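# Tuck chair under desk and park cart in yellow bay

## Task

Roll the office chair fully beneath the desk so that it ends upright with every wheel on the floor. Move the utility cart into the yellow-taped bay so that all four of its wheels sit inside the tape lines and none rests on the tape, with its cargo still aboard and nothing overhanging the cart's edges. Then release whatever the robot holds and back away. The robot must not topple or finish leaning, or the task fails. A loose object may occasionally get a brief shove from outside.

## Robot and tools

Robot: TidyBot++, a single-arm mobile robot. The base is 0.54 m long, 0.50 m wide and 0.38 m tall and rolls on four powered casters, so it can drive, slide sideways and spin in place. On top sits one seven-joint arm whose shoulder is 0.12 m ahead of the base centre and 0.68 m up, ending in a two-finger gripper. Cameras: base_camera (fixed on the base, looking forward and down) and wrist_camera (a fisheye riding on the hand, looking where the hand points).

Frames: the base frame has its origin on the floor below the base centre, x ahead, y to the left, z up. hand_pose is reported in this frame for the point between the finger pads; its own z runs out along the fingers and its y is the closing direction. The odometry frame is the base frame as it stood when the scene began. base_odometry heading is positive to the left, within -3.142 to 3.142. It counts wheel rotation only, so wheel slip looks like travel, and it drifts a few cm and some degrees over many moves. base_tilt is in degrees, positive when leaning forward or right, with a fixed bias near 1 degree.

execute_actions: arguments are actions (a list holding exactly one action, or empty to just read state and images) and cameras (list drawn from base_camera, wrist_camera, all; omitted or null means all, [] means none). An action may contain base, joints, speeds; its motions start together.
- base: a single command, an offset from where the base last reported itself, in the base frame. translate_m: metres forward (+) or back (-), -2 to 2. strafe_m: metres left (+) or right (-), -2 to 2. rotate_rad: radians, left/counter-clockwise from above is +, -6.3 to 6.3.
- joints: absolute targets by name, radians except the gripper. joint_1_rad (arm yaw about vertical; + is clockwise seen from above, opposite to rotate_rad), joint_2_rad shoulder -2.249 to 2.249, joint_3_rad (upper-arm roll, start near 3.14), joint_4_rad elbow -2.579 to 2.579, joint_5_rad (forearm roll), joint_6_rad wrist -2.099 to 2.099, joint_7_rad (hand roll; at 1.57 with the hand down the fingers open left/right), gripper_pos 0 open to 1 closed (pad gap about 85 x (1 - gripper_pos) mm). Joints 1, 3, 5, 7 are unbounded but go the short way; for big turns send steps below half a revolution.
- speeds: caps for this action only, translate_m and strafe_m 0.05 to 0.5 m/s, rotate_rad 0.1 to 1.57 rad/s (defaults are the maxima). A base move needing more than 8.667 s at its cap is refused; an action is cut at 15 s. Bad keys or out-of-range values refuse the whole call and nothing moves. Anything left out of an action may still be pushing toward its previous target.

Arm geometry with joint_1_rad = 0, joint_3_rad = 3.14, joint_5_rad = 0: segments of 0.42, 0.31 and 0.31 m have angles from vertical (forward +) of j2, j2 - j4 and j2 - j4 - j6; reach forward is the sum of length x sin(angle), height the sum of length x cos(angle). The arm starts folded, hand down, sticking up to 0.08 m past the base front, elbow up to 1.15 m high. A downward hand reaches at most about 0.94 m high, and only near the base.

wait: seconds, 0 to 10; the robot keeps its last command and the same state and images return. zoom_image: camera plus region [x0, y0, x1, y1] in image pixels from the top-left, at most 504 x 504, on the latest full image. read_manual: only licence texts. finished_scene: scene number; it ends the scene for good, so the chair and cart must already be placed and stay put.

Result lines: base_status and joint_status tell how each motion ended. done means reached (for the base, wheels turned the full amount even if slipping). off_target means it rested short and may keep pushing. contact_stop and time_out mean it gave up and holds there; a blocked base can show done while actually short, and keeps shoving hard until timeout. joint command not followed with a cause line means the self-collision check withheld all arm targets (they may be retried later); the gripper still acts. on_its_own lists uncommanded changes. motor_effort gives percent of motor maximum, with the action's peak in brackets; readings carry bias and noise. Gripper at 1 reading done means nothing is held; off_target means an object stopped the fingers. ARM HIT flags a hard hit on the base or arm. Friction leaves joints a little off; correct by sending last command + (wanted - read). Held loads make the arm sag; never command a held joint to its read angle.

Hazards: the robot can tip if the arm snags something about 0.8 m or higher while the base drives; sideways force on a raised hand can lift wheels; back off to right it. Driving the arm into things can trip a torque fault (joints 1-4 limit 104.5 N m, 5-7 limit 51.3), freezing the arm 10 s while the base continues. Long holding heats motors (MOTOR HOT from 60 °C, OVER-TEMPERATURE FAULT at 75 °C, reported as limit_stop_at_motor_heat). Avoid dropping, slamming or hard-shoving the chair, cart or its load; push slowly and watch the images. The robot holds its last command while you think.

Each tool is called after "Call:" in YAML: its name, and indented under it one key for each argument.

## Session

Call:
execute_actions:
  actions:
    - {"joints":{"joint_2_rad":-0.6,"joint_4_rad":-1.6,"joint_6_rad":-1.3}}

Scene clock: 2.17 s.
base_odometry: x=+0.000 y=+0.000 heading=+0.000 (m, m, rad; odometry frame)
base_tilt: forward=-0.3 right=+0.3 (deg)
base_status: not commanded
joint_positions: joint_1_rad=+0.058 joint_2_rad=-0.591 joint_3_rad=+3.189 joint_4_rad=-1.614 joint_5_rad=+0.018 joint_6_rad=-1.257 joint_7_rad=+1.596 gripper_pos=+0.000
joint_status: all done
motor_effort: joint_1_rad=+1(1) joint_2_rad=+2(5) joint_3_rad=+0(0) joint_4_rad=+18(19) joint_5_rad=+0(0) joint_6_rad=+7(7) joint_7_rad=+0(0) (%)
hand_pose: x=+0.3873 y=-0.0385 z=+0.9920 quat_wxyz=(+0.023, +0.908, -0.039, +0.417) (m; base frame)
pictures: base_camera, wrist_camera
camera_calibration (this result's frames):
wrist_camera: T_world_to_cam=[[-0.0311328, -0.999395, 0.0154962, -0.0347677], [-0.681295, 0.00987429, -0.731942, 1.04017], [0.731347, -0.0333449, -0.68119, 0.525459], [0, 0, 0, 1]] pos_world=[0.323286, -0.0274962, 1.11982]
Images, in order (width x height): base_camera 644x364, wrist_camera 644x476.

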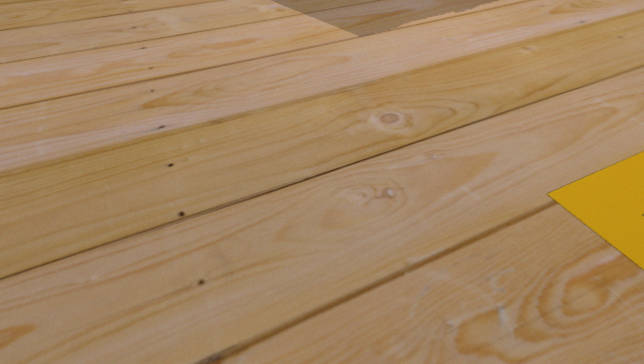

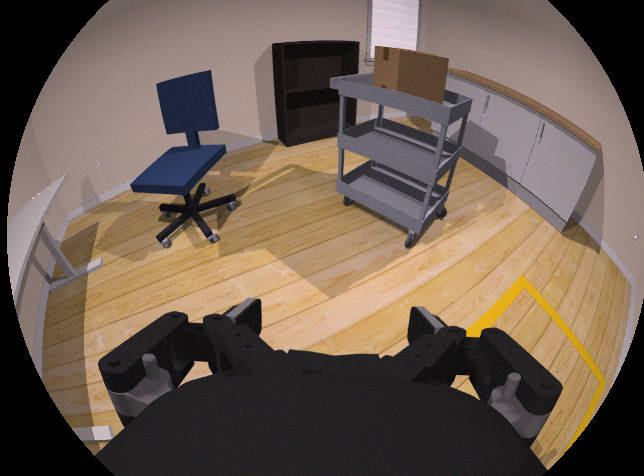

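Call:
execute_actions:
  actions:
    - {"base":{"rotate_rad":-2.667},"joints":{"joint_1_rad":-0.9}}
  cameras: []

Call:
execute_actions:
  actions:
    - {"base":{"strafe_m":0.68}}
  cameras: []

Call:
execute_actions:
  actions:
    - {"base":{"translate_m":-1.2},"joints":{"joint_1_rad":-3.0}}

Scene clock: 15.77 s.
base_odometry: x=+0.000 y=+0.000 heading=-2.666 (m, m, rad; odometry frame)
base_tilt: forward=-0.3 right=+0.3 (deg)
base_status: done
joint_positions: joint_1_rad=-0.885 joint_2_rad=-0.591 joint_3_rad=+3.189 joint_4_rad=-1.614 joint_5_rad=+0.018 joint_6_rad=-1.257 joint_7_rad=+1.596 gripper_pos=+0.000
joint_status: all done
motor_effort: joint_1_rad=+1(2) joint_2_rad=+2(3) joint_3_rad=+0(1) joint_4_rad=+18(18) joint_5_rad=+0(0) joint_6_rad=+6(7) joint_7_rad=+0(0) (%)
hand_pose: x=+0.3077 y=+0.1945 z=+0.9919 quat_wxyz=(-0.169, +0.827, +0.378, +0.381) (m; base frame)
pictures: none
No camera images: the call's "cameras" was empty. Leave "cameras" out to get every camera's image.

Scene clock: 18.50 s.
base_odometry: x=+0.310 y=-0.605 heading=-2.667 (m, m, rad; odometry frame)
base_tilt: forward=-0.3 right=+0.3 (deg)
base_status: done
joint_positions: joint_1_rad=-0.886 joint_2_rad=-0.595 joint_3_rad=+3.189 joint_4_rad=-1.614 joint_5_rad=+0.018 joint_6_rad=-1.260 joint_7_rad=+1.596 gripper_pos=+0.000
joint_status: not commanded
motor_effort: joint_1_rad=+1(1) joint_2_rad=+2(5) joint_3_rad=+0(2) joint_4_rad=+17(18) joint_5_rad=+0(1) joint_6_rad=+6(7) joint_7_rad=+0(0) (%)
hand_pose: x=+0.3063 y=+0.1933 z=+0.9925 quat_wxyz=(-0.170, +0.826, +0.378, +0.382) (m; base frame)
pictures: none
No camera images: the call's "cameras" was empty. Leave "cameras" out to get every camera's image.

Scene clock: 22.27 s.
base_odometry: x=+1.378 y=-0.057 heading=-2.667 (m, m, rad; odometry frame)
base_tilt: forward=-0.3 right=+0.3 (deg)
base_status: done
joint_positions: joint_1_rad=-2.988 joint_2_rad=-0.595 joint_3_rad=+3.189 joint_4_rad=-1.614 joint_5_rad=+0.018 joint_6_rad=-1.261 joint_7_rad=+1.596 gripper_pos=+0.000
joint_status: all done
motor_effort: joint_1_rad=+1(2) joint_2_rad=+2(4) joint_3_rad=+0(3) joint_4_rad=+18(18) joint_5_rad=+0(1) joint_6_rad=+7(7) joint_7_rad=+0(0) (%)
hand_pose: x=-0.1425 y=+0.0637 z=+0.9923 quat_wxyz=(-0.415, +0.083, +0.905, +0.042) (m; base frame)
pictures: base_camera, wrist_camera
camera_calibration (this result's frames):
wrist_camera: T_world_to_cam=[[0.126748, 0.991817, 0.0153102, -0.0532945], [0.676849, -0.0751934, -0.732271, 0.877657], [-0.725128, 0.103177, -0.680841, 0.700001], [0, 0, 0, 1]] pos_world=[-0.0796966, 0.0466286, 1.12009]
Images, in order (width x height): base_camera 644x364, wrist_camera 644x476.

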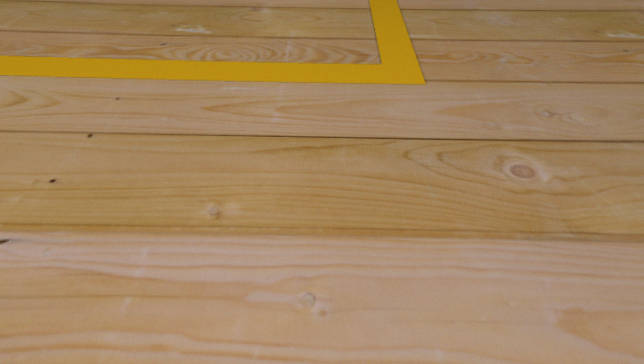

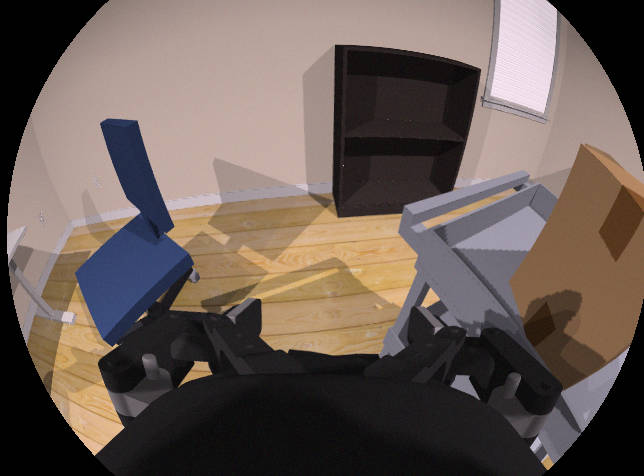

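Call:
execute_actions:
  actions:
    - {"base":{"strafe_m":-0.04},"joints":{"joint_1_rad":-0.02,"joint_7_rad":0}}
  cameras: []

Call:
execute_actions:
  actions:
    - {"base":{"translate_m":-1.11}}
  cameras: []

Call:
execute_actions:
  actions:
    - {"base":{"strafe_m":0.48},"joints":{"joint_2_rad":-0.25,"joint_4_rad":-2.49,"joint_6_rad":0.66}}

Scene clock: 29.83 s.
base_odometry: x=+1.360 y=-0.022 heading=-2.667 (m, m, rad; odometry frame)
base_tilt: forward=-0.3 right=+0.3 (deg)
base_status: done
joint_positions: joint_1_rad=-0.033 joint_2_rad=-0.595 joint_3_rad=+3.188 joint_4_rad=-1.614 joint_5_rad=+0.018 joint_6_rad=-1.261 joint_7_rad=+0.024 gripper_pos=+0.000
joint_status: all done
motor_effort: joint_1_rad=+1(1) joint_2_rad=+2(4) joint_3_rad=+0(2) joint_4_rad=+17(18) joint_5_rad=+0(1) joint_6_rad=+6(7) joint_7_rad=+0(0) (%)
hand_pose: x=+0.3876 y=-0.0138 z=+0.9923 quat_wxyz=(-0.293, +0.644, -0.641, +0.297) (m; base frame)
pictures: none
No camera images: the call's "cameras" was empty. Leave "cameras" out to get every camera's image.

Scene clock: 33.40 s.
base_odometry: x=+2.348 y=+0.486 heading=-2.667 (m, m, rad; odometry frame)
base_tilt: forward=-0.3 right=+0.3 (deg)
base_status: done
joint_positions: joint_1_rad=-0.032 joint_2_rad=-0.600 joint_3_rad=+3.188 joint_4_rad=-1.613 joint_5_rad=+0.018 joint_6_rad=-1.262 joint_7_rad=+0.024 gripper_pos=+0.000
joint_status: not commanded
motor_effort: joint_1_rad=+1(2) joint_2_rad=+3(5) joint_3_rad=+0(0) joint_4_rad=+17(19) joint_5_rad=+0(0) joint_6_rad=+7(7) joint_7_rad=+0(0) (%)
hand_pose: x=+0.3858 y=-0.0139 z=+0.9937 quat_wxyz=(-0.294, +0.643, -0.641, +0.299) (m; base frame)
pictures: none
No camera images: the call's "cameras" was empty. Leave "cameras" out to get every camera's image.

Scene clock: 35.87 s.
base_odometry: x=+2.567 y=+0.059 heading=-2.668 (m, m, rad; odometry frame)
base_tilt: forward=-0.3 right=+0.2 (deg)
base_status: done
joint_positions: joint_1_rad=-0.032 joint_2_rad=-0.263 joint_3_rad=+3.188 joint_4_rad=-2.474 joint_5_rad=+0.018 joint_6_rad=+0.621 joint_7_rad=+0.024 gripper_pos=+0.000
joint_status: all done
motor_effort: joint_1_rad=+1(2) joint_2_rad=-8(10) joint_3_rad=+0(1) joint_4_rad=+18(21) joint_5_rad=+0(0) joint_6_rad=+9(9) joint_7_rad=+0(0) (%)
hand_pose: x=+0.5737 y=-0.0036 z=+0.8945 quat_wxyz=(-0.488, +0.511, -0.498, +0.502) (m; base frame)
pictures: base_camera, wrist_camera
camera_calibration (this result's frames):
wrist_camera: T_world_to_cam=[[0.0208549, -0.0708678, -0.997268, 0.886879], [-0.0372857, 0.996736, -0.0716097, 0.138807], [0.999087, 0.0386772, 0.0181444, -0.45497], [0, 0, 0, 1]] pos_world=[0.441234, -0.0579055, 0.902651]
Images, in order (width x height): base_camera 644x364, wrist_camera 644x476.

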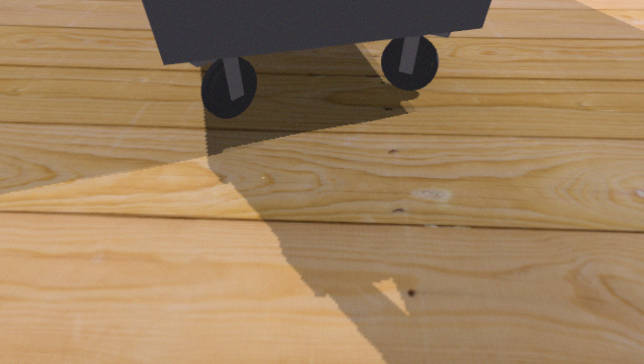

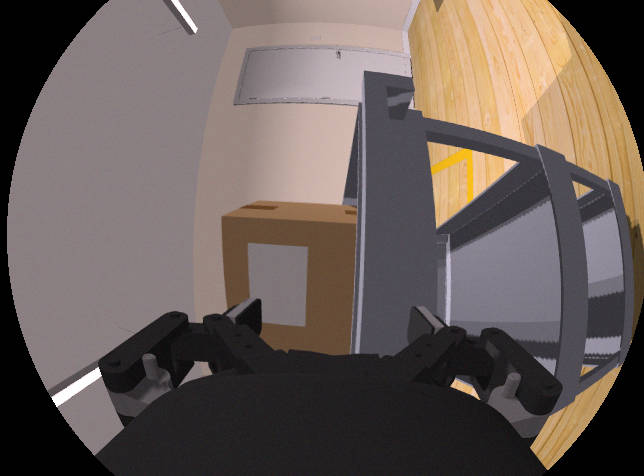

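Call:
execute_actions:
  actions:
    - {"joints":{"joint_2_rad":-0.17}}
  cameras: []

Call:
execute_actions:
  actions:
    - {"base":{"translate_m":0.05},"speeds":{"translate_m":0.08}}
  cameras: []

Call:
execute_actions:
  actions:
    - {"joints":{"gripper_pos":1}}

Scene clock: 39.13 s.
base_odometry: x=+2.567 y=+0.059 heading=-2.668 (m, m, rad; odometry frame)
base_tilt: forward=-0.3 right=+0.2 (deg)
base_status: not commanded
joint_positions: joint_1_rad=-0.032 joint_2_rad=-0.175 joint_3_rad=+3.188 joint_4_rad=-2.474 joint_5_rad=+0.018 joint_6_rad=+0.621 joint_7_rad=+0.024 gripper_pos=+0.000
joint_status: all done
motor_effort: joint_1_rad=+1(1) joint_2_rad=-10(12) joint_3_rad=+0(0) joint_4_rad=+17(17) joint_5_rad=+0(0) joint_6_rad=+8(9) joint_7_rad=+0(0) (%)
hand_pose: x=+0.5905 y=-0.0030 z=+0.8535 quat_wxyz=(-0.465, +0.534, -0.519, +0.480) (m; base frame)
pictures: none
No camera images: the call's "cameras" was empty. Leave "cameras" out to get every camera's image.

Scene clock: 40.27 s.
base_odometry: x=+2.522 y=+0.036 heading=-2.667 (m, m, rad; odometry frame)
base_tilt: forward=-0.3 right=+0.3 (deg)
base_status: done
joint_positions: joint_1_rad=-0.032 joint_2_rad=-0.173 joint_3_rad=+3.188 joint_4_rad=-2.475 joint_5_rad=+0.018 joint_6_rad=+0.621 joint_7_rad=+0.024 gripper_pos=+0.000
joint_status: not commanded
motor_effort: joint_1_rad=+1(1) joint_2_rad=-11(12) joint_3_rad=+0(0) joint_4_rad=+17(18) joint_5_rad=+0(0) joint_6_rad=+8(9) joint_7_rad=+0(0) (%)
hand_pose: x=+0.5905 y=-0.0030 z=+0.8522 quat_wxyz=(-0.464, +0.534, -0.519, +0.479) (m; base frame)
pictures: none
No camera images: the call's "cameras" was empty. Leave "cameras" out to get every camera's image.

Scene clock: 41.37 s.
base_odometry: x=+2.522 y=+0.036 heading=-2.667 (m, m, rad; odometry frame)
base_tilt: forward=-0.3 right=+0.3 (deg)
base_status: not commanded
joint_positions: joint_1_rad=-0.032 joint_2_rad=-0.179 joint_3_rad=+3.188 joint_4_rad=-2.478 joint_5_rad=+0.018 joint_6_rad=+0.643 joint_7_rad=+0.024 gripper_pos=+0.744
joint_status: gripper_pos off_target (ended at +0.744, target +1.000)
motor_effort: joint_1_rad=+1(0) joint_2_rad=-9(13) joint_3_rad=+0(1) joint_4_rad=+17(23) joint_5_rad=+0(1) joint_6_rad=+6(11) joint_7_rad=+0(0) (%)
hand_pose: x=+0.5896 y=-0.0031 z=+0.8601 quat_wxyz=(-0.471, +0.528, -0.514, +0.486) (m; base frame)
pictures: base_camera, wrist_camera
camera_calibration (this result's frames):
wrist_camera: T_world_to_cam=[[-0.0451955, -0.0735385, -0.996268, 0.890391], [-0.0420087, 0.996545, -0.0716532, 0.139244], [0.998095, 0.0386135, -0.0481286, -0.412684], [0, 0, 0, 1]] pos_world=[0.457989, -0.0573494, 0.877183]
Images, in order (width x height): base_camera 644x364, wrist_camera 644x476.

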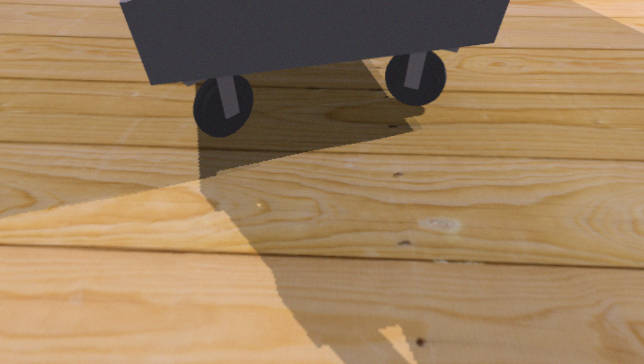

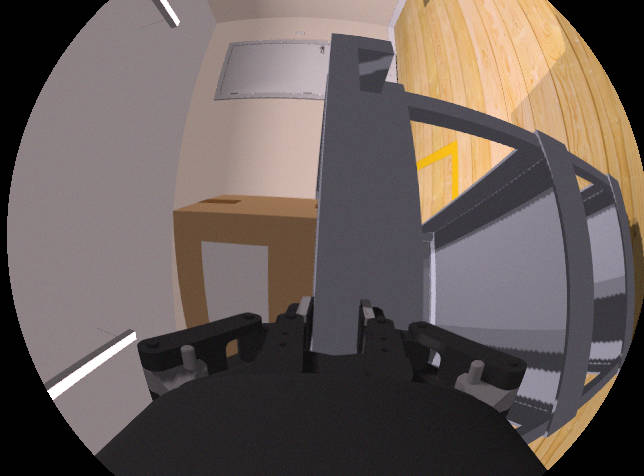

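Call:
execute_actions:
  actions:
    - {"base":{"strafe_m":0.31},"speeds":{"strafe_m":0.12}}
  cameras: ["base_camera"]

Call:
execute_actions:
  actions:
    - {"base":{"translate_m":0.6},"speeds":{"translate_m":0.2}}

Scene clock: 49.27 s.
base_odometry: x=+2.664 y=-0.240 heading=-2.668 (m, m, rad; odometry frame)
base_tilt: forward=-0.3 right=+0.3 (deg)
base_status: done
joint_positions: joint_1_rad=+0.005 joint_2_rad=-0.179 joint_3_rad=+3.216 joint_4_rad=-2.478 joint_5_rad=-0.006 joint_6_rad=+0.644 joint_7_rad=+0.010 gripper_pos=+0.744
joint_status: not commanded
motor_effort: joint_1_rad=-4(7) joint_2_rad=-9(10) joint_3_rad=-6(9) joint_4_rad=+16(18) joint_5_rad=+6(7) joint_6_rad=+5(7) joint_7_rad=+2(3) (%)
hand_pose: x=+0.5883 y=-0.0387 z=+0.8601 quat_wxyz=(-0.460, +0.498, -0.543, +0.495) (m; base frame)
pictures: base_camera
Images, in order (width x height): base_camera 644x364.

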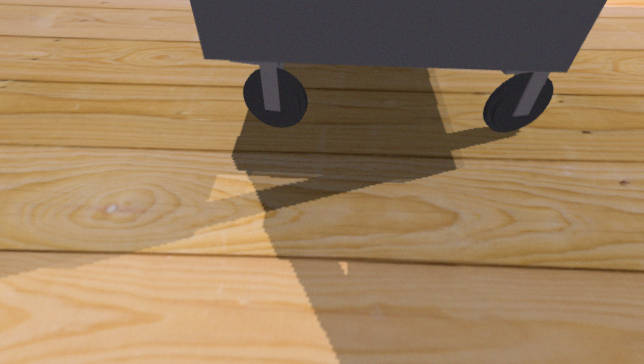

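Scene clock: 53.03 s.
base_odometry: x=+2.130 y=-0.514 heading=-2.667 (m, m, rad; odometry frame)
base_tilt: forward=-0.3 right=+0.3 (deg)
base_status: done
joint_positions: joint_1_rad=-0.037 joint_2_rad=-0.182 joint_3_rad=+3.170 joint_4_rad=-2.484 joint_5_rad=+0.039 joint_6_rad=+0.650 joint_7_rad=+0.010 gripper_pos=+0.744
joint_status: not commanded
motor_effort: joint_1_rad=+7(6) joint_2_rad=-10(10) joint_3_rad=+6(8) joint_4_rad=+15(22) joint_5_rad=-6(7) joint_6_rad=+5(6) joint_7_rad=-2(2) (%)
hand_pose: x=+0.5872 y=+0.0121 z=+0.8601 quat_wxyz=(-0.479, +0.537, -0.502, +0.479) (m; base frame)
pictures: base_camera, wrist_camera
camera_calibration (this result's frames):
wrist_camera: T_world_to_cam=[[-0.0391419, -0.0791149, -0.996097, 0.887749], [-0.0771651, 0.994123, -0.075926, 0.148333], [0.99625, 0.073892, -0.0450168, -0.412913], [0, 0, 0, 1]] pos_world=[0.457559, -0.046716, 0.876958]
Images, in order (width x height): base_camera 644x364, wrist_camera 644x476.

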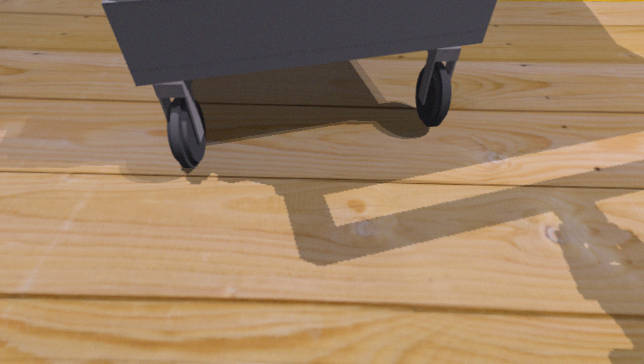

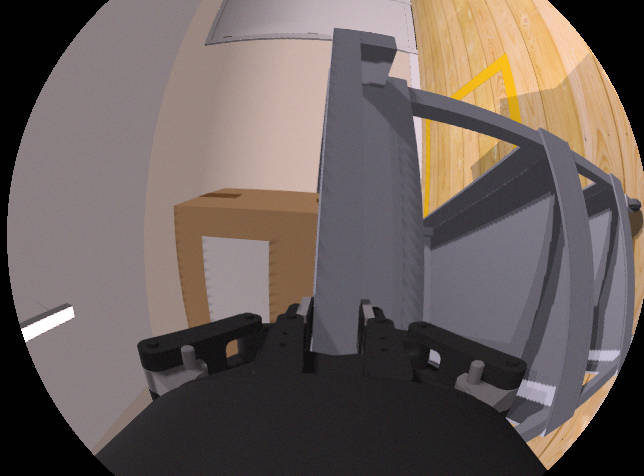

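Call:
execute_actions:
  actions:
    - {"base":{"rotate_rad":0.3},"speeds":{"rotate_rad":0.2}}
  cameras: []

Call:
execute_actions:
  actions:
    - {"base":{"strafe_m":-0.45},"speeds":{"strafe_m":0.14}}
  cameras: ["base_camera"]

Call:
execute_actions:
  actions:
    - {"base":{"translate_m":-0.65},"speeds":{"translate_m":0.2}}

Scene clock: 59.93 s.
base_odometry: x=+2.130 y=-0.514 heading=-2.369 (m, m, rad; odometry frame)
base_tilt: forward=-0.3 right=+0.3 (deg)
base_status: done
joint_positions: joint_1_rad=+0.006 joint_2_rad=-0.182 joint_3_rad=+3.219 joint_4_rad=-2.484 joint_5_rad=-0.008 joint_6_rad=+0.650 joint_7_rad=+0.009 gripper_pos=+0.745
joint_status: not commanded
motor_effort: joint_1_rad=-3(8) joint_2_rad=-9(10) joint_3_rad=-5(10) joint_4_rad=+15(18) joint_5_rad=+6(8) joint_6_rad=+4(7) joint_7_rad=+3(3) (%)
hand_pose: x=+0.5862 y=-0.0412 z=+0.8601 quat_wxyz=(-0.461, +0.494, -0.545, +0.497) (m; base frame)
pictures: none
No camera images: the call's "cameras" was empty. Leave "cameras" out to get every camera's image.

Scene clock: 63.77 s.
base_odometry: x=+1.815 y=-0.193 heading=-2.367 (m, m, rad; odometry frame)
base_tilt: forward=-0.3 right=+0.3 (deg)
base_status: done
joint_positions: joint_1_rad=-0.044 joint_2_rad=-0.182 joint_3_rad=+3.161 joint_4_rad=-2.484 joint_5_rad=+0.048 joint_6_rad=+0.650 joint_7_rad=+0.007 gripper_pos=+0.745
joint_status: not commanded
motor_effort: joint_1_rad=+5(9) joint_2_rad=-9(11) joint_3_rad=+4(8) joint_4_rad=+15(17) joint_5_rad=-6(8) joint_6_rad=+5(7) joint_7_rad=-4(4) (%)
hand_pose: x=+0.5867 y=+0.0216 z=+0.8601 quat_wxyz=(-0.483, +0.544, -0.495, +0.475) (m; base frame)
pictures: base_camera
Images, in order (width x height): base_camera 644x364.

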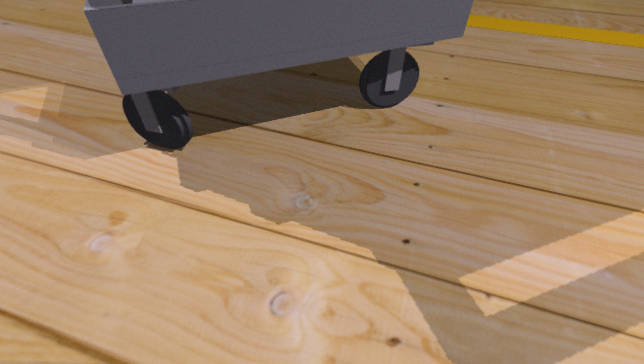

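Scene clock: 67.77 s.
base_odometry: x=+2.280 y=+0.262 heading=-2.367 (m, m, rad; odometry frame)
base_tilt: forward=-0.3 right=+0.3 (deg)
base_status: done
joint_positions: joint_1_rad=-0.001 joint_2_rad=-0.177 joint_3_rad=+3.210 joint_4_rad=-2.481 joint_5_rad=+0.003 joint_6_rad=+0.650 joint_7_rad=+0.007 gripper_pos=+0.746
joint_status: not commanded
motor_effort: joint_1_rad=-6(8) joint_2_rad=-7(16) joint_3_rad=-8(7) joint_4_rad=+16(18) joint_5_rad=+6(7) joint_6_rad=+5(6) joint_7_rad=+2(3) (%)
hand_pose: x=+0.5885 y=-0.0314 z=+0.8600 quat_wxyz=(-0.464, +0.503, -0.537, +0.493) (m; base frame)
pictures: base_camera, wrist_camera
camera_calibration (this result's frames):
wrist_camera: T_world_to_cam=[[-0.0451687, -0.0379467, -0.998258, 0.8909], [0.0226386, 0.998983, -0.0389986, 0.101392], [0.998723, -0.0243607, -0.0442637, -0.416153], [0, 0, 0, 1]] pos_world=[0.453567, -0.0776201, 0.874882]
Images, in order (width x height): base_camera 644x364, wrist_camera 644x476.

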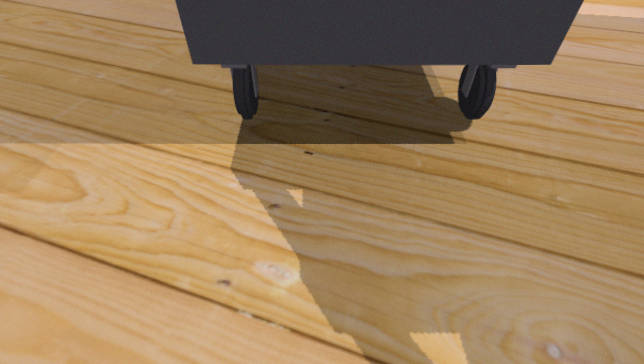

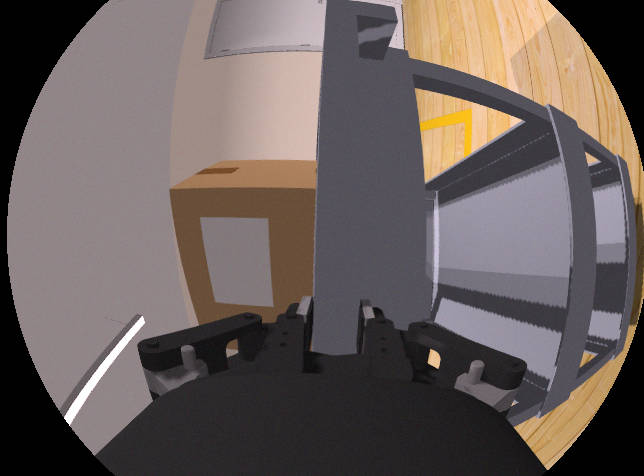

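Call:
execute_actions:
  actions:
    - {"base":{"strafe_m":0.3},"speeds":{"strafe_m":0.14}}
  cameras: []

Call:
execute_actions:
  actions:
    - {"base":{"rotate_rad":-0.3},"speeds":{"rotate_rad":0.2}}
  cameras: []

Call:
execute_actions:
  actions:
    - {"base":{"strafe_m":0.25},"speeds":{"strafe_m":0.14}}
  cameras: ["base_camera"]

Call:
execute_actions:
  actions:
    - {"base":{"translate_m":0.3},"speeds":{"translate_m":0.2}}
  cameras: ["base_camera"]

Scene clock: 75.50 s.
base_odometry: x=+2.490 y=+0.048 heading=-2.367 (m, m, rad; odometry frame)
base_tilt: forward=-0.3 right=+0.3 (deg)
base_status: done
joint_positions: joint_1_rad=+0.009 joint_2_rad=-0.177 joint_3_rad=+3.221 joint_4_rad=-2.481 joint_5_rad=-0.009 joint_6_rad=+0.651 joint_7_rad=+0.005 gripper_pos=+0.746
joint_status: not commanded
motor_effort: joint_1_rad=-4(9) joint_2_rad=-7(10) joint_3_rad=-5(11) joint_4_rad=+16(17) joint_5_rad=+6(8) joint_6_rad=+4(5) joint_7_rad=+3(3) (%)
hand_pose: x=+0.5877 y=-0.0438 z=+0.8601 quat_wxyz=(-0.460, +0.491, -0.548, +0.497) (m; base frame)
pictures: none
No camera images: the call's "cameras" was empty. Leave "cameras" out to get every camera's image.

Scene clock: 77.47 s.
base_odometry: x=+2.490 y=+0.048 heading=-2.666 (m, m, rad; odometry frame)
base_tilt: forward=-0.3 right=+0.3 (deg)
base_status: done
joint_positions: joint_1_rad=-0.046 joint_2_rad=-0.177 joint_3_rad=+3.160 joint_4_rad=-2.481 joint_5_rad=+0.040 joint_6_rad=+0.651 joint_7_rad=+0.005 gripper_pos=+0.747
joint_status: not commanded
motor_effort: joint_1_rad=+7(9) joint_2_rad=-8(10) joint_3_rad=+6(9) joint_4_rad=+15(19) joint_5_rad=-6(7) joint_6_rad=+4(6) joint_7_rad=-2(4) (%)
hand_pose: x=+0.5884 y=+0.0215 z=+0.8601 quat_wxyz=(-0.484, +0.542, -0.498, +0.474) (m; base frame)
pictures: none
No camera images: the call's "cameras" was empty. Leave "cameras" out to get every camera's image.

Scene clock: 79.90 s.
base_odometry: x=+2.604 y=-0.175 heading=-2.667 (m, m, rad; odometry frame)
base_tilt: forward=-0.3 right=+0.2 (deg)
base_status: done
joint_positions: joint_1_rad=+0.000 joint_2_rad=-0.177 joint_3_rad=+3.211 joint_4_rad=-2.481 joint_5_rad=+0.004 joint_6_rad=+0.651 joint_7_rad=+0.005 gripper_pos=+0.747
joint_status: not commanded
motor_effort: joint_1_rad=-2(6) joint_2_rad=-8(10) joint_3_rad=-4(8) joint_4_rad=+17(18) joint_5_rad=+5(6) joint_6_rad=+5(7) joint_7_rad=+2(3) (%)
hand_pose: x=+0.5885 y=-0.0321 z=+0.8601 quat_wxyz=(-0.464, +0.502, -0.538, +0.493) (m; base frame)
pictures: base_camera
Images, in order (width x height): base_camera 644x364.

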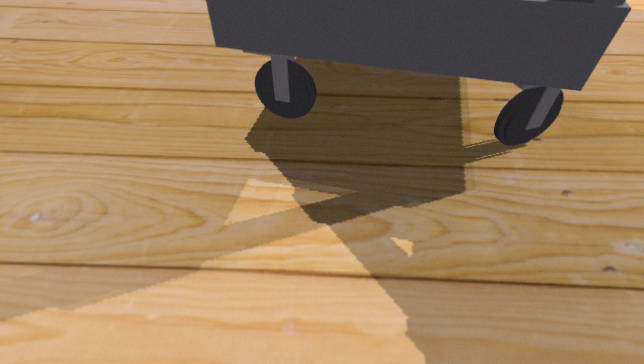

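Scene clock: 82.17 s.
base_odometry: x=+2.337 y=-0.312 heading=-2.666 (m, m, rad; odometry frame)
base_tilt: forward=-0.3 right=+0.3 (deg)
base_status: done
joint_positions: joint_1_rad=-0.010 joint_2_rad=-0.180 joint_3_rad=+3.200 joint_4_rad=-2.483 joint_5_rad=+0.006 joint_6_rad=+0.651 joint_7_rad=+0.005 gripper_pos=+0.748
joint_status: not commanded
motor_effort: joint_1_rad=+2(4) joint_2_rad=-10(11) joint_3_rad=+1(6) joint_4_rad=+15(22) joint_5_rad=-2(5) joint_6_rad=+5(6) joint_7_rad=-1(2) (%)
hand_pose: x=+0.5880 y=-0.0217 z=+0.8602 quat_wxyz=(-0.469, +0.508, -0.531, +0.489) (m; base frame)
pictures: base_camera
Images, in order (width x height): base_camera 644x364.

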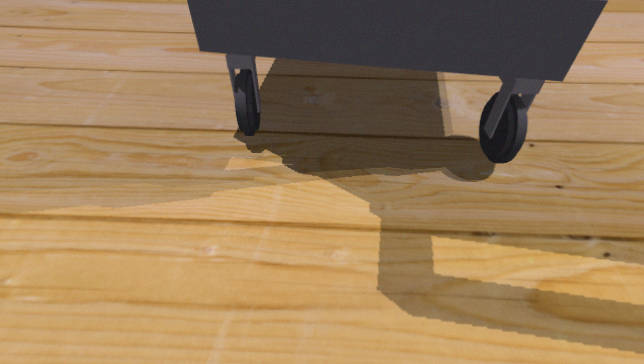

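Call:
execute_actions:
  actions:
    - {"base":{"translate_m":0.5},"speeds":{"translate_m":0.2}}
  cameras: ["base_camera"]

Scene clock: 87.30 s.
base_odometry: x=+1.893 y=-0.541 heading=-2.666 (m, m, rad; odometry frame)
base_tilt: forward=-0.3 right=+0.2 (deg)
base_status: done
joint_positions: joint_1_rad=-0.030 joint_2_rad=-0.179 joint_3_rad=+3.179 joint_4_rad=-2.482 joint_5_rad=+0.025 joint_6_rad=+0.651 joint_7_rad=+0.005 gripper_pos=+0.748
joint_status: not commanded
motor_effort: joint_1_rad=+6(6) joint_2_rad=-10(11) joint_3_rad=+5(5) joint_4_rad=+15(23) joint_5_rad=-4(4) joint_6_rad=+5(7) joint_7_rad=-1(2) (%)
hand_pose: x=+0.5887 y=+0.0015 z=+0.8603 quat_wxyz=(-0.477, +0.526, -0.513, +0.481) (m; base frame)
pictures: base_camera
Images, in order (width x height): base_camera 644x364.

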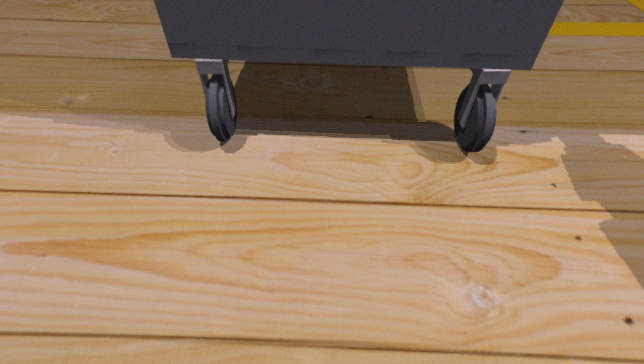

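Call:
execute_actions:
  actions:
    - {"base":{"strafe_m":0.25},"speeds":{"strafe_m":0.14}}
  cameras: []

Call:
execute_actions:
  actions:
    - {"base":{"rotate_rad":-0.4},"speeds":{"rotate_rad":0.2}}
  cameras: []

Call:
execute_actions:
  actions:
    - {"base":{"strafe_m":0.35},"speeds":{"strafe_m":0.14}}
  cameras: ["base_camera"]

Call:
execute_actions:
  actions:
    - {"base":{"translate_m":0.4},"speeds":{"translate_m":0.2}}
  cameras: ["base_camera"]

Scene clock: 94.80 s.
base_odometry: x=+2.007 y=-0.764 heading=-2.666 (m, m, rad; odometry frame)
base_tilt: forward=-0.3 right=+0.3 (deg)
base_status: done
joint_positions: joint_1_rad=+0.003 joint_2_rad=-0.179 joint_3_rad=+3.215 joint_4_rad=-2.482 joint_5_rad=-0.005 joint_6_rad=+0.651 joint_7_rad=+0.005 gripper_pos=+0.748
joint_status: not commanded
motor_effort: joint_1_rad=-3(6) joint_2_rad=-9(11) joint_3_rad=-6(9) joint_4_rad=+15(17) joint_5_rad=+6(7) joint_6_rad=+5(7) joint_7_rad=+3(3) (%)
hand_pose: x=+0.5877 y=-0.0371 z=+0.8602 quat_wxyz=(-0.463, +0.497, -0.543, +0.494) (m; base frame)
pictures: none
No camera images: the call's "cameras" was empty. Leave "cameras" out to get every camera's image.

Scene clock: 97.27 s.
base_odometry: x=+2.007 y=-0.764 heading=-3.064 (m, m, rad; odometry frame)
base_tilt: forward=-0.3 right=+0.3 (deg)
base_status: done
joint_positions: joint_1_rad=-0.045 joint_2_rad=-0.179 joint_3_rad=+3.160 joint_4_rad=-2.482 joint_5_rad=+0.045 joint_6_rad=+0.651 joint_7_rad=+0.005 gripper_pos=+0.748
joint_status: not commanded
motor_effort: joint_1_rad=+7(9) joint_2_rad=-8(10) joint_3_rad=+6(9) joint_4_rad=+16(18) joint_5_rad=-6(8) joint_6_rad=+5(7) joint_7_rad=-2(3) (%)
hand_pose: x=+0.5878 y=+0.0221 z=+0.8601 quat_wxyz=(-0.484, +0.543, -0.496, +0.474) (m; base frame)
pictures: none
No camera images: the call's "cameras" was empty. Leave "cameras" out to get every camera's image.

Scene clock: 100.40 s.
base_odometry: x=+2.033 y=-1.113 heading=-3.065 (m, m, rad; odometry frame)
base_tilt: forward=-0.3 right=+0.2 (deg)
base_status: done
joint_positions: joint_1_rad=+0.001 joint_2_rad=-0.179 joint_3_rad=+3.212 joint_4_rad=-2.482 joint_5_rad=+0.001 joint_6_rad=+0.651 joint_7_rad=+0.005 gripper_pos=+0.749
joint_status: not commanded
motor_effort: joint_1_rad=-2(7) joint_2_rad=-8(10) joint_3_rad=-4(8) joint_4_rad=+16(18) joint_5_rad=+4(7) joint_6_rad=+5(6) joint_7_rad=+2(3) (%)
hand_pose: x=+0.5879 y=-0.0340 z=+0.8602 quat_wxyz=(-0.464, +0.500, -0.540, +0.494) (m; base frame)
pictures: base_camera
Images, in order (width x height): base_camera 644x364.

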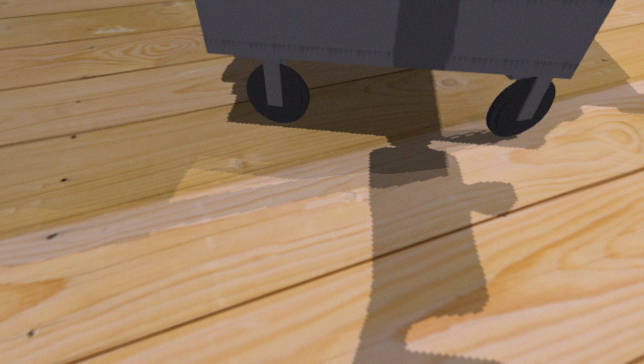

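Scene clock: 103.17 s.
base_odometry: x=+1.634 y=-1.144 heading=-3.065 (m, m, rad; odometry frame)
base_tilt: forward=-0.3 right=+0.3 (deg)
base_status: done
joint_positions: joint_1_rad=-0.030 joint_2_rad=-0.179 joint_3_rad=+3.180 joint_4_rad=-2.483 joint_5_rad=+0.022 joint_6_rad=+0.651 joint_7_rad=+0.005 gripper_pos=+0.749
joint_status: not commanded
motor_effort: joint_1_rad=+5(5) joint_2_rad=-10(11) joint_3_rad=+4(6) joint_4_rad=+15(22) joint_5_rad=-4(5) joint_6_rad=+6(6) joint_7_rad=+0(2) (%)
hand_pose: x=+0.5884 y=+0.0004 z=+0.8603 quat_wxyz=(-0.477, +0.525, -0.515, +0.481) (m; base frame)
pictures: base_camera
Images, in order (width x height): base_camera 644x364.

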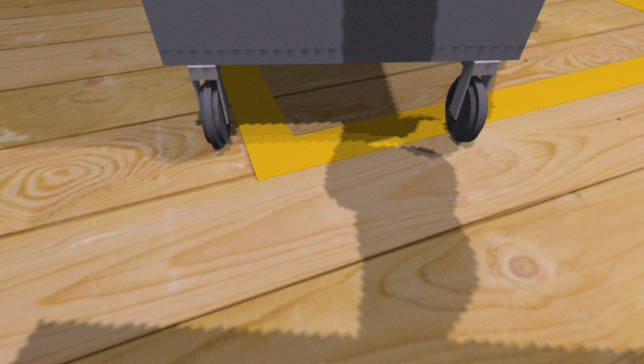

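Call:
execute_actions:
  actions:
    - {"base":{"translate_m":0.3},"speeds":{"translate_m":0.2}}
  cameras: []

Call:
execute_actions:
  actions:
    - {"base":{"strafe_m":-0.28},"speeds":{"strafe_m":0.14}}
  cameras: ["base_camera"]

Call:
execute_actions:
  actions:
    - {"joints":{"gripper_pos":0}}
  cameras: []

Call:
execute_actions:
  actions:
    - {"base":{"translate_m":-0.35}}
  cameras: ["base_camera"]

Call:
execute_actions:
  actions:
    - {"base":{"rotate_rad":0.4},"joints":{"joint_2_rad":-0.6,"joint_4_rad":-1.6,"joint_6_rad":-1.3,"joint_7_rad":1.57}}
  cameras: ["wrist_camera"]

Call:
execute_actions:
  actions:
    - {"base":{"strafe_m":-0.9},"joints":{"joint_1_rad":-0.5}}

Scene clock: 111.23 s.
base_odometry: x=+1.335 y=-1.167 heading=-3.065 (m, m, rad; odometry frame)
base_tilt: forward=-0.3 right=+0.2 (deg)
base_status: done
joint_positions: joint_1_rad=-0.036 joint_2_rad=-0.180 joint_3_rad=+3.171 joint_4_rad=-2.483 joint_5_rad=+0.037 joint_6_rad=+0.651 joint_7_rad=+0.005 gripper_pos=+0.749
joint_status: not commanded
motor_effort: joint_1_rad=+7(7) joint_2_rad=-10(11) joint_3_rad=+6(6) joint_4_rad=+15(23) joint_5_rad=-6(7) joint_6_rad=+5(7) joint_7_rad=-2(2) (%)
hand_pose: x=+0.5879 y=+0.0106 z=+0.8603 quat_wxyz=(-0.480, +0.534, -0.505, +0.479) (m; base frame)
pictures: none
No camera images: the call's "cameras" was empty. Leave "cameras" out to get every camera's image.

Scene clock: 113.87 s.
base_odometry: x=+1.313 y=-0.888 heading=-3.065 (m, m, rad; odometry frame)
base_tilt: forward=-0.3 right=+0.3 (deg)
base_status: done
joint_positions: joint_1_rad=-0.044 joint_2_rad=-0.180 joint_3_rad=+3.160 joint_4_rad=-2.483 joint_5_rad=+0.051 joint_6_rad=+0.651 joint_7_rad=+0.005 gripper_pos=+0.749
joint_status: not commanded
motor_effort: joint_1_rad=+5(10) joint_2_rad=-9(11) joint_3_rad=+5(10) joint_4_rad=+16(17) joint_5_rad=-6(9) joint_6_rad=+5(6) joint_7_rad=-4(4) (%)
hand_pose: x=+0.5874 y=+0.0225 z=+0.8602 quat_wxyz=(-0.483, +0.545, -0.494, +0.475) (m; base frame)
pictures: base_camera
Images, in order (width x height): base_camera 644x364.

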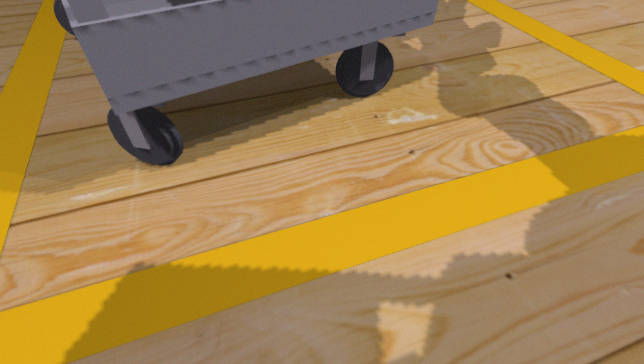

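Scene clock: 114.97 s.
base_odometry: x=+1.313 y=-0.888 heading=-3.065 (m, m, rad; odometry frame)
base_tilt: forward=-0.3 right=+0.3 (deg)
base_status: not commanded
joint_positions: joint_1_rad=-0.026 joint_2_rad=-0.179 joint_3_rad=+3.181 joint_4_rad=-2.483 joint_5_rad=+0.039 joint_6_rad=+0.651 joint_7_rad=+0.005 gripper_pos=+0.000
joint_status: all done
motor_effort: joint_1_rad=+1(5) joint_2_rad=-10(11) joint_3_rad=+0(5) joint_4_rad=+17(17) joint_5_rad=+0(7) joint_6_rad=+9(9) joint_7_rad=+1(4) (%)
hand_pose: x=+0.5883 y=+0.0012 z=+0.8600 quat_wxyz=(-0.475, +0.530, -0.510, +0.483) (m; base frame)
pictures: none
No camera images: the call's "cameras" was empty. Leave "cameras" out to get every camera's image.

Scene clock: 117.00 s.
base_odometry: x=+1.662 y=-0.861 heading=-3.064 (m, m, rad; odometry frame)
base_tilt: forward=-0.3 right=+0.3 (deg)
base_status: done
joint_positions: joint_1_rad=-0.026 joint_2_rad=-0.177 joint_3_rad=+3.181 joint_4_rad=-2.483 joint_5_rad=+0.039 joint_6_rad=+0.651 joint_7_rad=+0.005 gripper_pos=+0.000
joint_status: not commanded
motor_effort: joint_1_rad=+1(1) joint_2_rad=-10(12) joint_3_rad=+0(0) joint_4_rad=+17(18) joint_5_rad=+0(0) joint_6_rad=+9(9) joint_7_rad=+0(0) (%)
hand_pose: x=+0.5886 y=+0.0012 z=+0.8589 quat_wxyz=(-0.475, +0.530, -0.511, +0.482) (m; base frame)
pictures: base_camera
Images, in order (width x height): base_camera 644x364.

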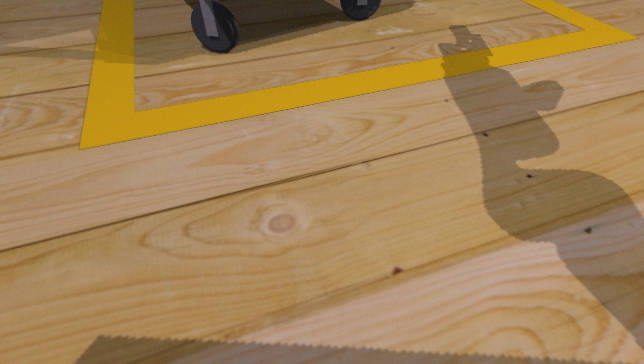

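Scene clock: 119.47 s.
base_odometry: x=+1.662 y=-0.861 heading=-2.665 (m, m, rad; odometry frame)
base_tilt: forward=-0.3 right=+0.3 (deg)
base_status: done
joint_positions: joint_1_rad=-0.025 joint_2_rad=-0.596 joint_3_rad=+3.182 joint_4_rad=-1.614 joint_5_rad=+0.038 joint_6_rad=-1.263 joint_7_rad=+1.549 gripper_pos=+0.000
joint_status: all done
motor_effort: joint_1_rad=+1(1) joint_2_rad=+2(12) joint_3_rad=+0(2) joint_4_rad=+18(21) joint_5_rad=+0(1) joint_6_rad=+6(9) joint_7_rad=+0(0) (%)
hand_pose: x=+0.3866 y=-0.0193 z=+0.9923 quat_wxyz=(+0.006, +0.909, -0.021, +0.417) (m; base frame)
pictures: wrist_camera
camera_calibration (this result's frames):
wrist_camera: T_world_to_cam=[[0.0167313, -0.99986, 0.000511679, -0.0192037], [-0.680312, -0.0117591, -0.732828, 1.03976], [0.732732, 0.011913, -0.680413, 0.526367], [0, 0, 0, 1]] pos_world=[0.321998, -0.0132449, 1.12013]
Images, in order (width x height): wrist_camera 644x476.

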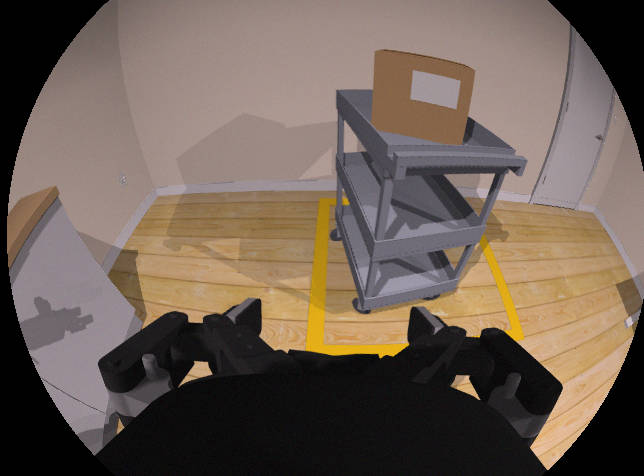

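Scene clock: 122.63 s.
base_odometry: x=+1.248 y=-0.062 heading=-2.664 (m, m, rad; odometry frame)
base_tilt: forward=-0.3 right=+0.3 (deg)
base_status: done
joint_positions: joint_1_rad=-0.488 joint_2_rad=-0.596 joint_3_rad=+3.182 joint_4_rad=-1.614 joint_5_rad=+0.036 joint_6_rad=-1.263 joint_7_rad=+1.549 gripper_pos=+0.000
joint_status: all done
motor_effort: joint_1_rad=+1(0) joint_2_rad=+2(4) joint_3_rad=+0(2) joint_4_rad=+18(18) joint_5_rad=+0(1) joint_6_rad=+7(7) joint_7_rad=+0(0) (%)
hand_pose: x=+0.3669 y=+0.1025 z=+0.9923 quat_wxyz=(-0.091, +0.889, +0.188, +0.407) (m; base frame)
pictures: base_camera, wrist_camera
camera_calibration (this result's frames):
wrist_camera: T_world_to_cam=[[0.461527, -0.887125, -0.00132286, -0.0700666], [-0.603979, -0.313127, -0.732913, 1.03077], [0.649771, 0.339058, -0.680321, 0.536171], [0, 0, 0, 1]] pos_world=[0.306511, 0.0788104, 1.12014]
Images, in order (width x height): base_camera 644x364, wrist_camera 644x476.

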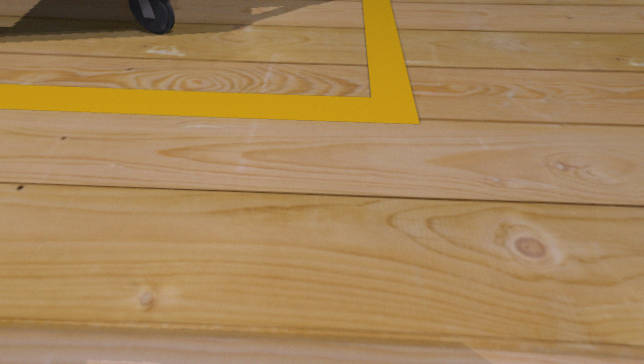

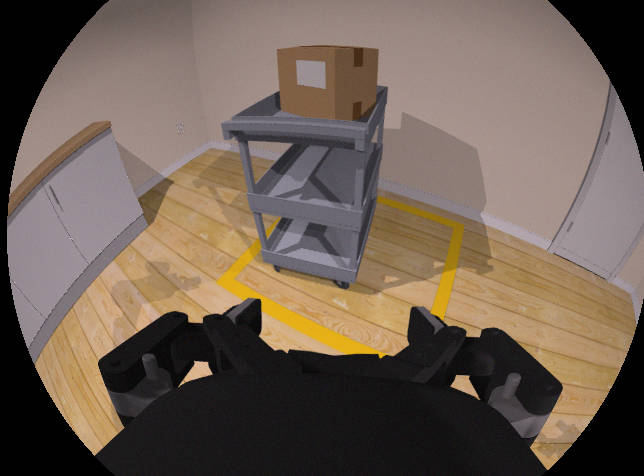

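Call:
execute_actions:
  actions:
    - {"base":{"strafe_m":-0.5},"joints":{"joint_1_rad":-0.02}}
  cameras: []

Call:
execute_actions:
  actions:
    - {"base":{"translate_m":1.4}}
  cameras: []

Call:
execute_actions:
  actions:
    - {"base":{"rotate_rad":1.57},"joints":{"joint_2_rad":0.5,"joint_4_rad":-2.4,"joint_6_rad":1.25}}

Scene clock: 131.37 s.
base_odometry: x=+1.018 y=+0.382 heading=-2.663 (m, m, rad; odometry frame)
base_tilt: forward=-0.3 right=+0.3 (deg)
base_status: done
joint_positions: joint_1_rad=-0.033 joint_2_rad=-0.596 joint_3_rad=+3.186 joint_4_rad=-1.614 joint_5_rad=+0.036 joint_6_rad=-1.263 joint_7_rad=+1.549 gripper_pos=+0.000
joint_status: all done
motor_effort: joint_1_rad=+1(1) joint_2_rad=+2(3) joint_3_rad=-1(3) joint_4_rad=+17(18) joint_5_rad=+0(1) joint_6_rad=+7(7) joint_7_rad=+0(0) (%)
hand_pose: x=+0.3868 y=-0.0179 z=+0.9923 quat_wxyz=(+0.003, +0.909, -0.019, +0.417) (m; base frame)
pictures: none
No camera images: the call's "cameras" was empty. Leave "cameras" out to get every camera's image.

Scene clock: 135.53 s.
base_odometry: x=-0.226 y=-0.262 heading=-2.663 (m, m, rad; odometry frame)
base_tilt: forward=-0.3 right=+0.3 (deg)
base_status: done
joint_positions: joint_1_rad=-0.033 joint_2_rad=-0.598 joint_3_rad=+3.186 joint_4_rad=-1.613 joint_5_rad=+0.036 joint_6_rad=-1.263 joint_7_rad=+1.549 gripper_pos=+0.000
joint_status: not commanded
motor_effort: joint_1_rad=+1(1) joint_2_rad=+2(6) joint_3_rad=+0(0) joint_4_rad=+17(18) joint_5_rad=+0(0) joint_6_rad=+7(7) joint_7_rad=+0(0) (%)
hand_pose: x=+0.3863 y=-0.0179 z=+0.9928 quat_wxyz=(+0.003, +0.908, -0.019, +0.418) (m; base frame)
pictures: none
No camera images: the call's "cameras" was empty. Leave "cameras" out to get every camera's image.

Scene clock: 138.47 s.
base_odometry: x=-0.226 y=-0.262 heading=-1.094 (m, m, rad; odometry frame)
base_tilt: forward=-0.3 right=+0.3 (deg)
base_status: done
joint_positions: joint_1_rad=-0.025 joint_2_rad=+0.493 joint_3_rad=+3.187 joint_4_rad=-2.382 joint_5_rad=+0.036 joint_6_rad=+1.211 joint_7_rad=+1.549 gripper_pos=+0.000
joint_status: all done
motor_effort: joint_1_rad=+1(1) joint_2_rad=-25(26) joint_3_rad=+0(4) joint_4_rad=+10(20) joint_5_rad=+0(1) joint_6_rad=+9(9) joint_7_rad=+0(0) (%)
hand_pose: x=+0.7112 y=+0.0037 z=+0.7195 quat_wxyz=(-0.002, +0.740, +0.009, +0.673) (m; base frame)
pictures: base_camera, wrist_camera
camera_calibration (this result's frames):
wrist_camera: T_world_to_cam=[[0.06148, -0.996903, 0.0490455, -0.068275], [-0.130739, -0.0567585, -0.989791, 0.855138], [0.989509, 0.0544402, -0.133824, -0.473423], [0, 0, 0, 1]] pos_world=[0.584454, 0.006246, 0.786401]
Images, in order (width x height): base_camera 644x364, wrist_camera 644x476.

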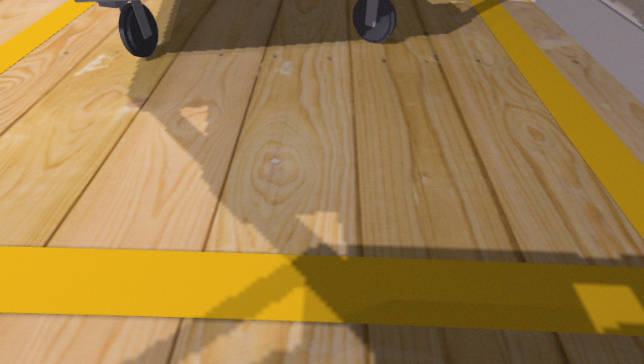

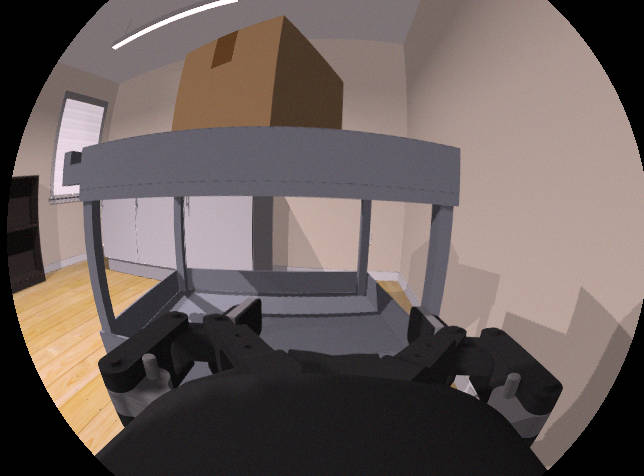

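Call:
execute_actions:
  actions:
    - {"base":{"strafe_m":-0.15},"joints":{"joint_2_rad":0.56}}
  cameras: []

Call:
execute_actions:
  actions:
    - {"base":{"translate_m":0.2},"speeds":{"translate_m":0.15}}

Scene clock: 141.83 s.
base_odometry: x=-0.359 y=-0.331 heading=-1.093 (m, m, rad; odometry frame)
base_tilt: forward=-0.3 right=+0.3 (deg)
base_status: done
joint_positions: joint_1_rad=-0.016 joint_2_rad=+0.555 joint_3_rad=+3.187 joint_4_rad=-2.383 joint_5_rad=+0.035 joint_6_rad=+1.211 joint_7_rad=+1.549 gripper_pos=+0.000
joint_status: all done
motor_effort: joint_1_rad=+1(4) joint_2_rad=-26(28) joint_3_rad=-1(2) joint_4_rad=+8(9) joint_5_rad=+0(1) joint_6_rad=+9(9) joint_7_rad=+0(0) (%)
hand_pose: x=+0.7121 y=-0.0014 z=+0.6824 quat_wxyz=(+0.001, +0.761, +0.007, +0.649) (m; base frame)
pictures: none
No camera images: the call's "cameras" was empty. Leave "cameras" out to get every camera's image.

Scene clock: 143.83 s.
base_odometry: x=-0.267 y=-0.509 heading=-1.093 (m, m, rad; odometry frame)
base_tilt: forward=-0.3 right=+0.2 (deg)
base_status: done
joint_positions: joint_1_rad=-0.017 joint_2_rad=+0.555 joint_3_rad=+3.187 joint_4_rad=-2.386 joint_5_rad=+0.035 joint_6_rad=+1.211 joint_7_rad=+1.549 gripper_pos=+0.000
joint_status: not commanded
motor_effort: joint_1_rad=+1(3) joint_2_rad=-26(28) joint_3_rad=-1(1) joint_4_rad=+9(9) joint_5_rad=+0(1) joint_6_rad=+8(9) joint_7_rad=+0(0) (%)
hand_pose: x=+0.7110 y=-0.0013 z=+0.6814 quat_wxyz=(+0.001, +0.761, +0.007, +0.648) (m; base frame)
pictures: base_camera, wrist_camera
camera_calibration (this result's frames):
wrist_camera: T_world_to_cam=[[0.0558814, -0.997359, 0.0463976, -0.0656339], [-0.195691, -0.0565097, -0.979036, 0.855985], [0.979072, 0.0456303, -0.198332, -0.426611], [0, 0, 0, 1]] pos_world=[0.58886, 0.00237738, 0.756475]
Images, in order (width x height): base_camera 644x364, wrist_camera 644x476.

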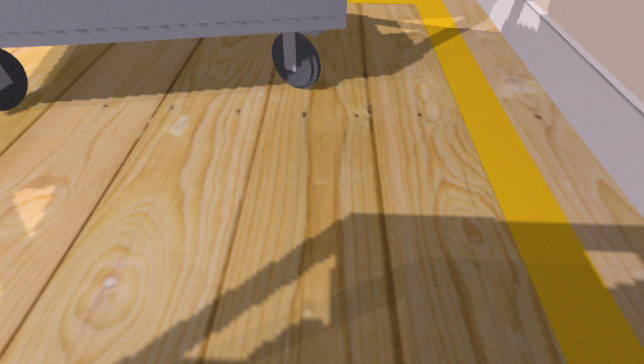

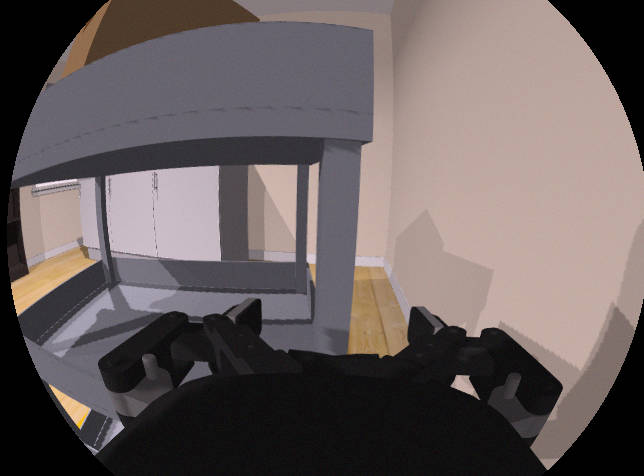

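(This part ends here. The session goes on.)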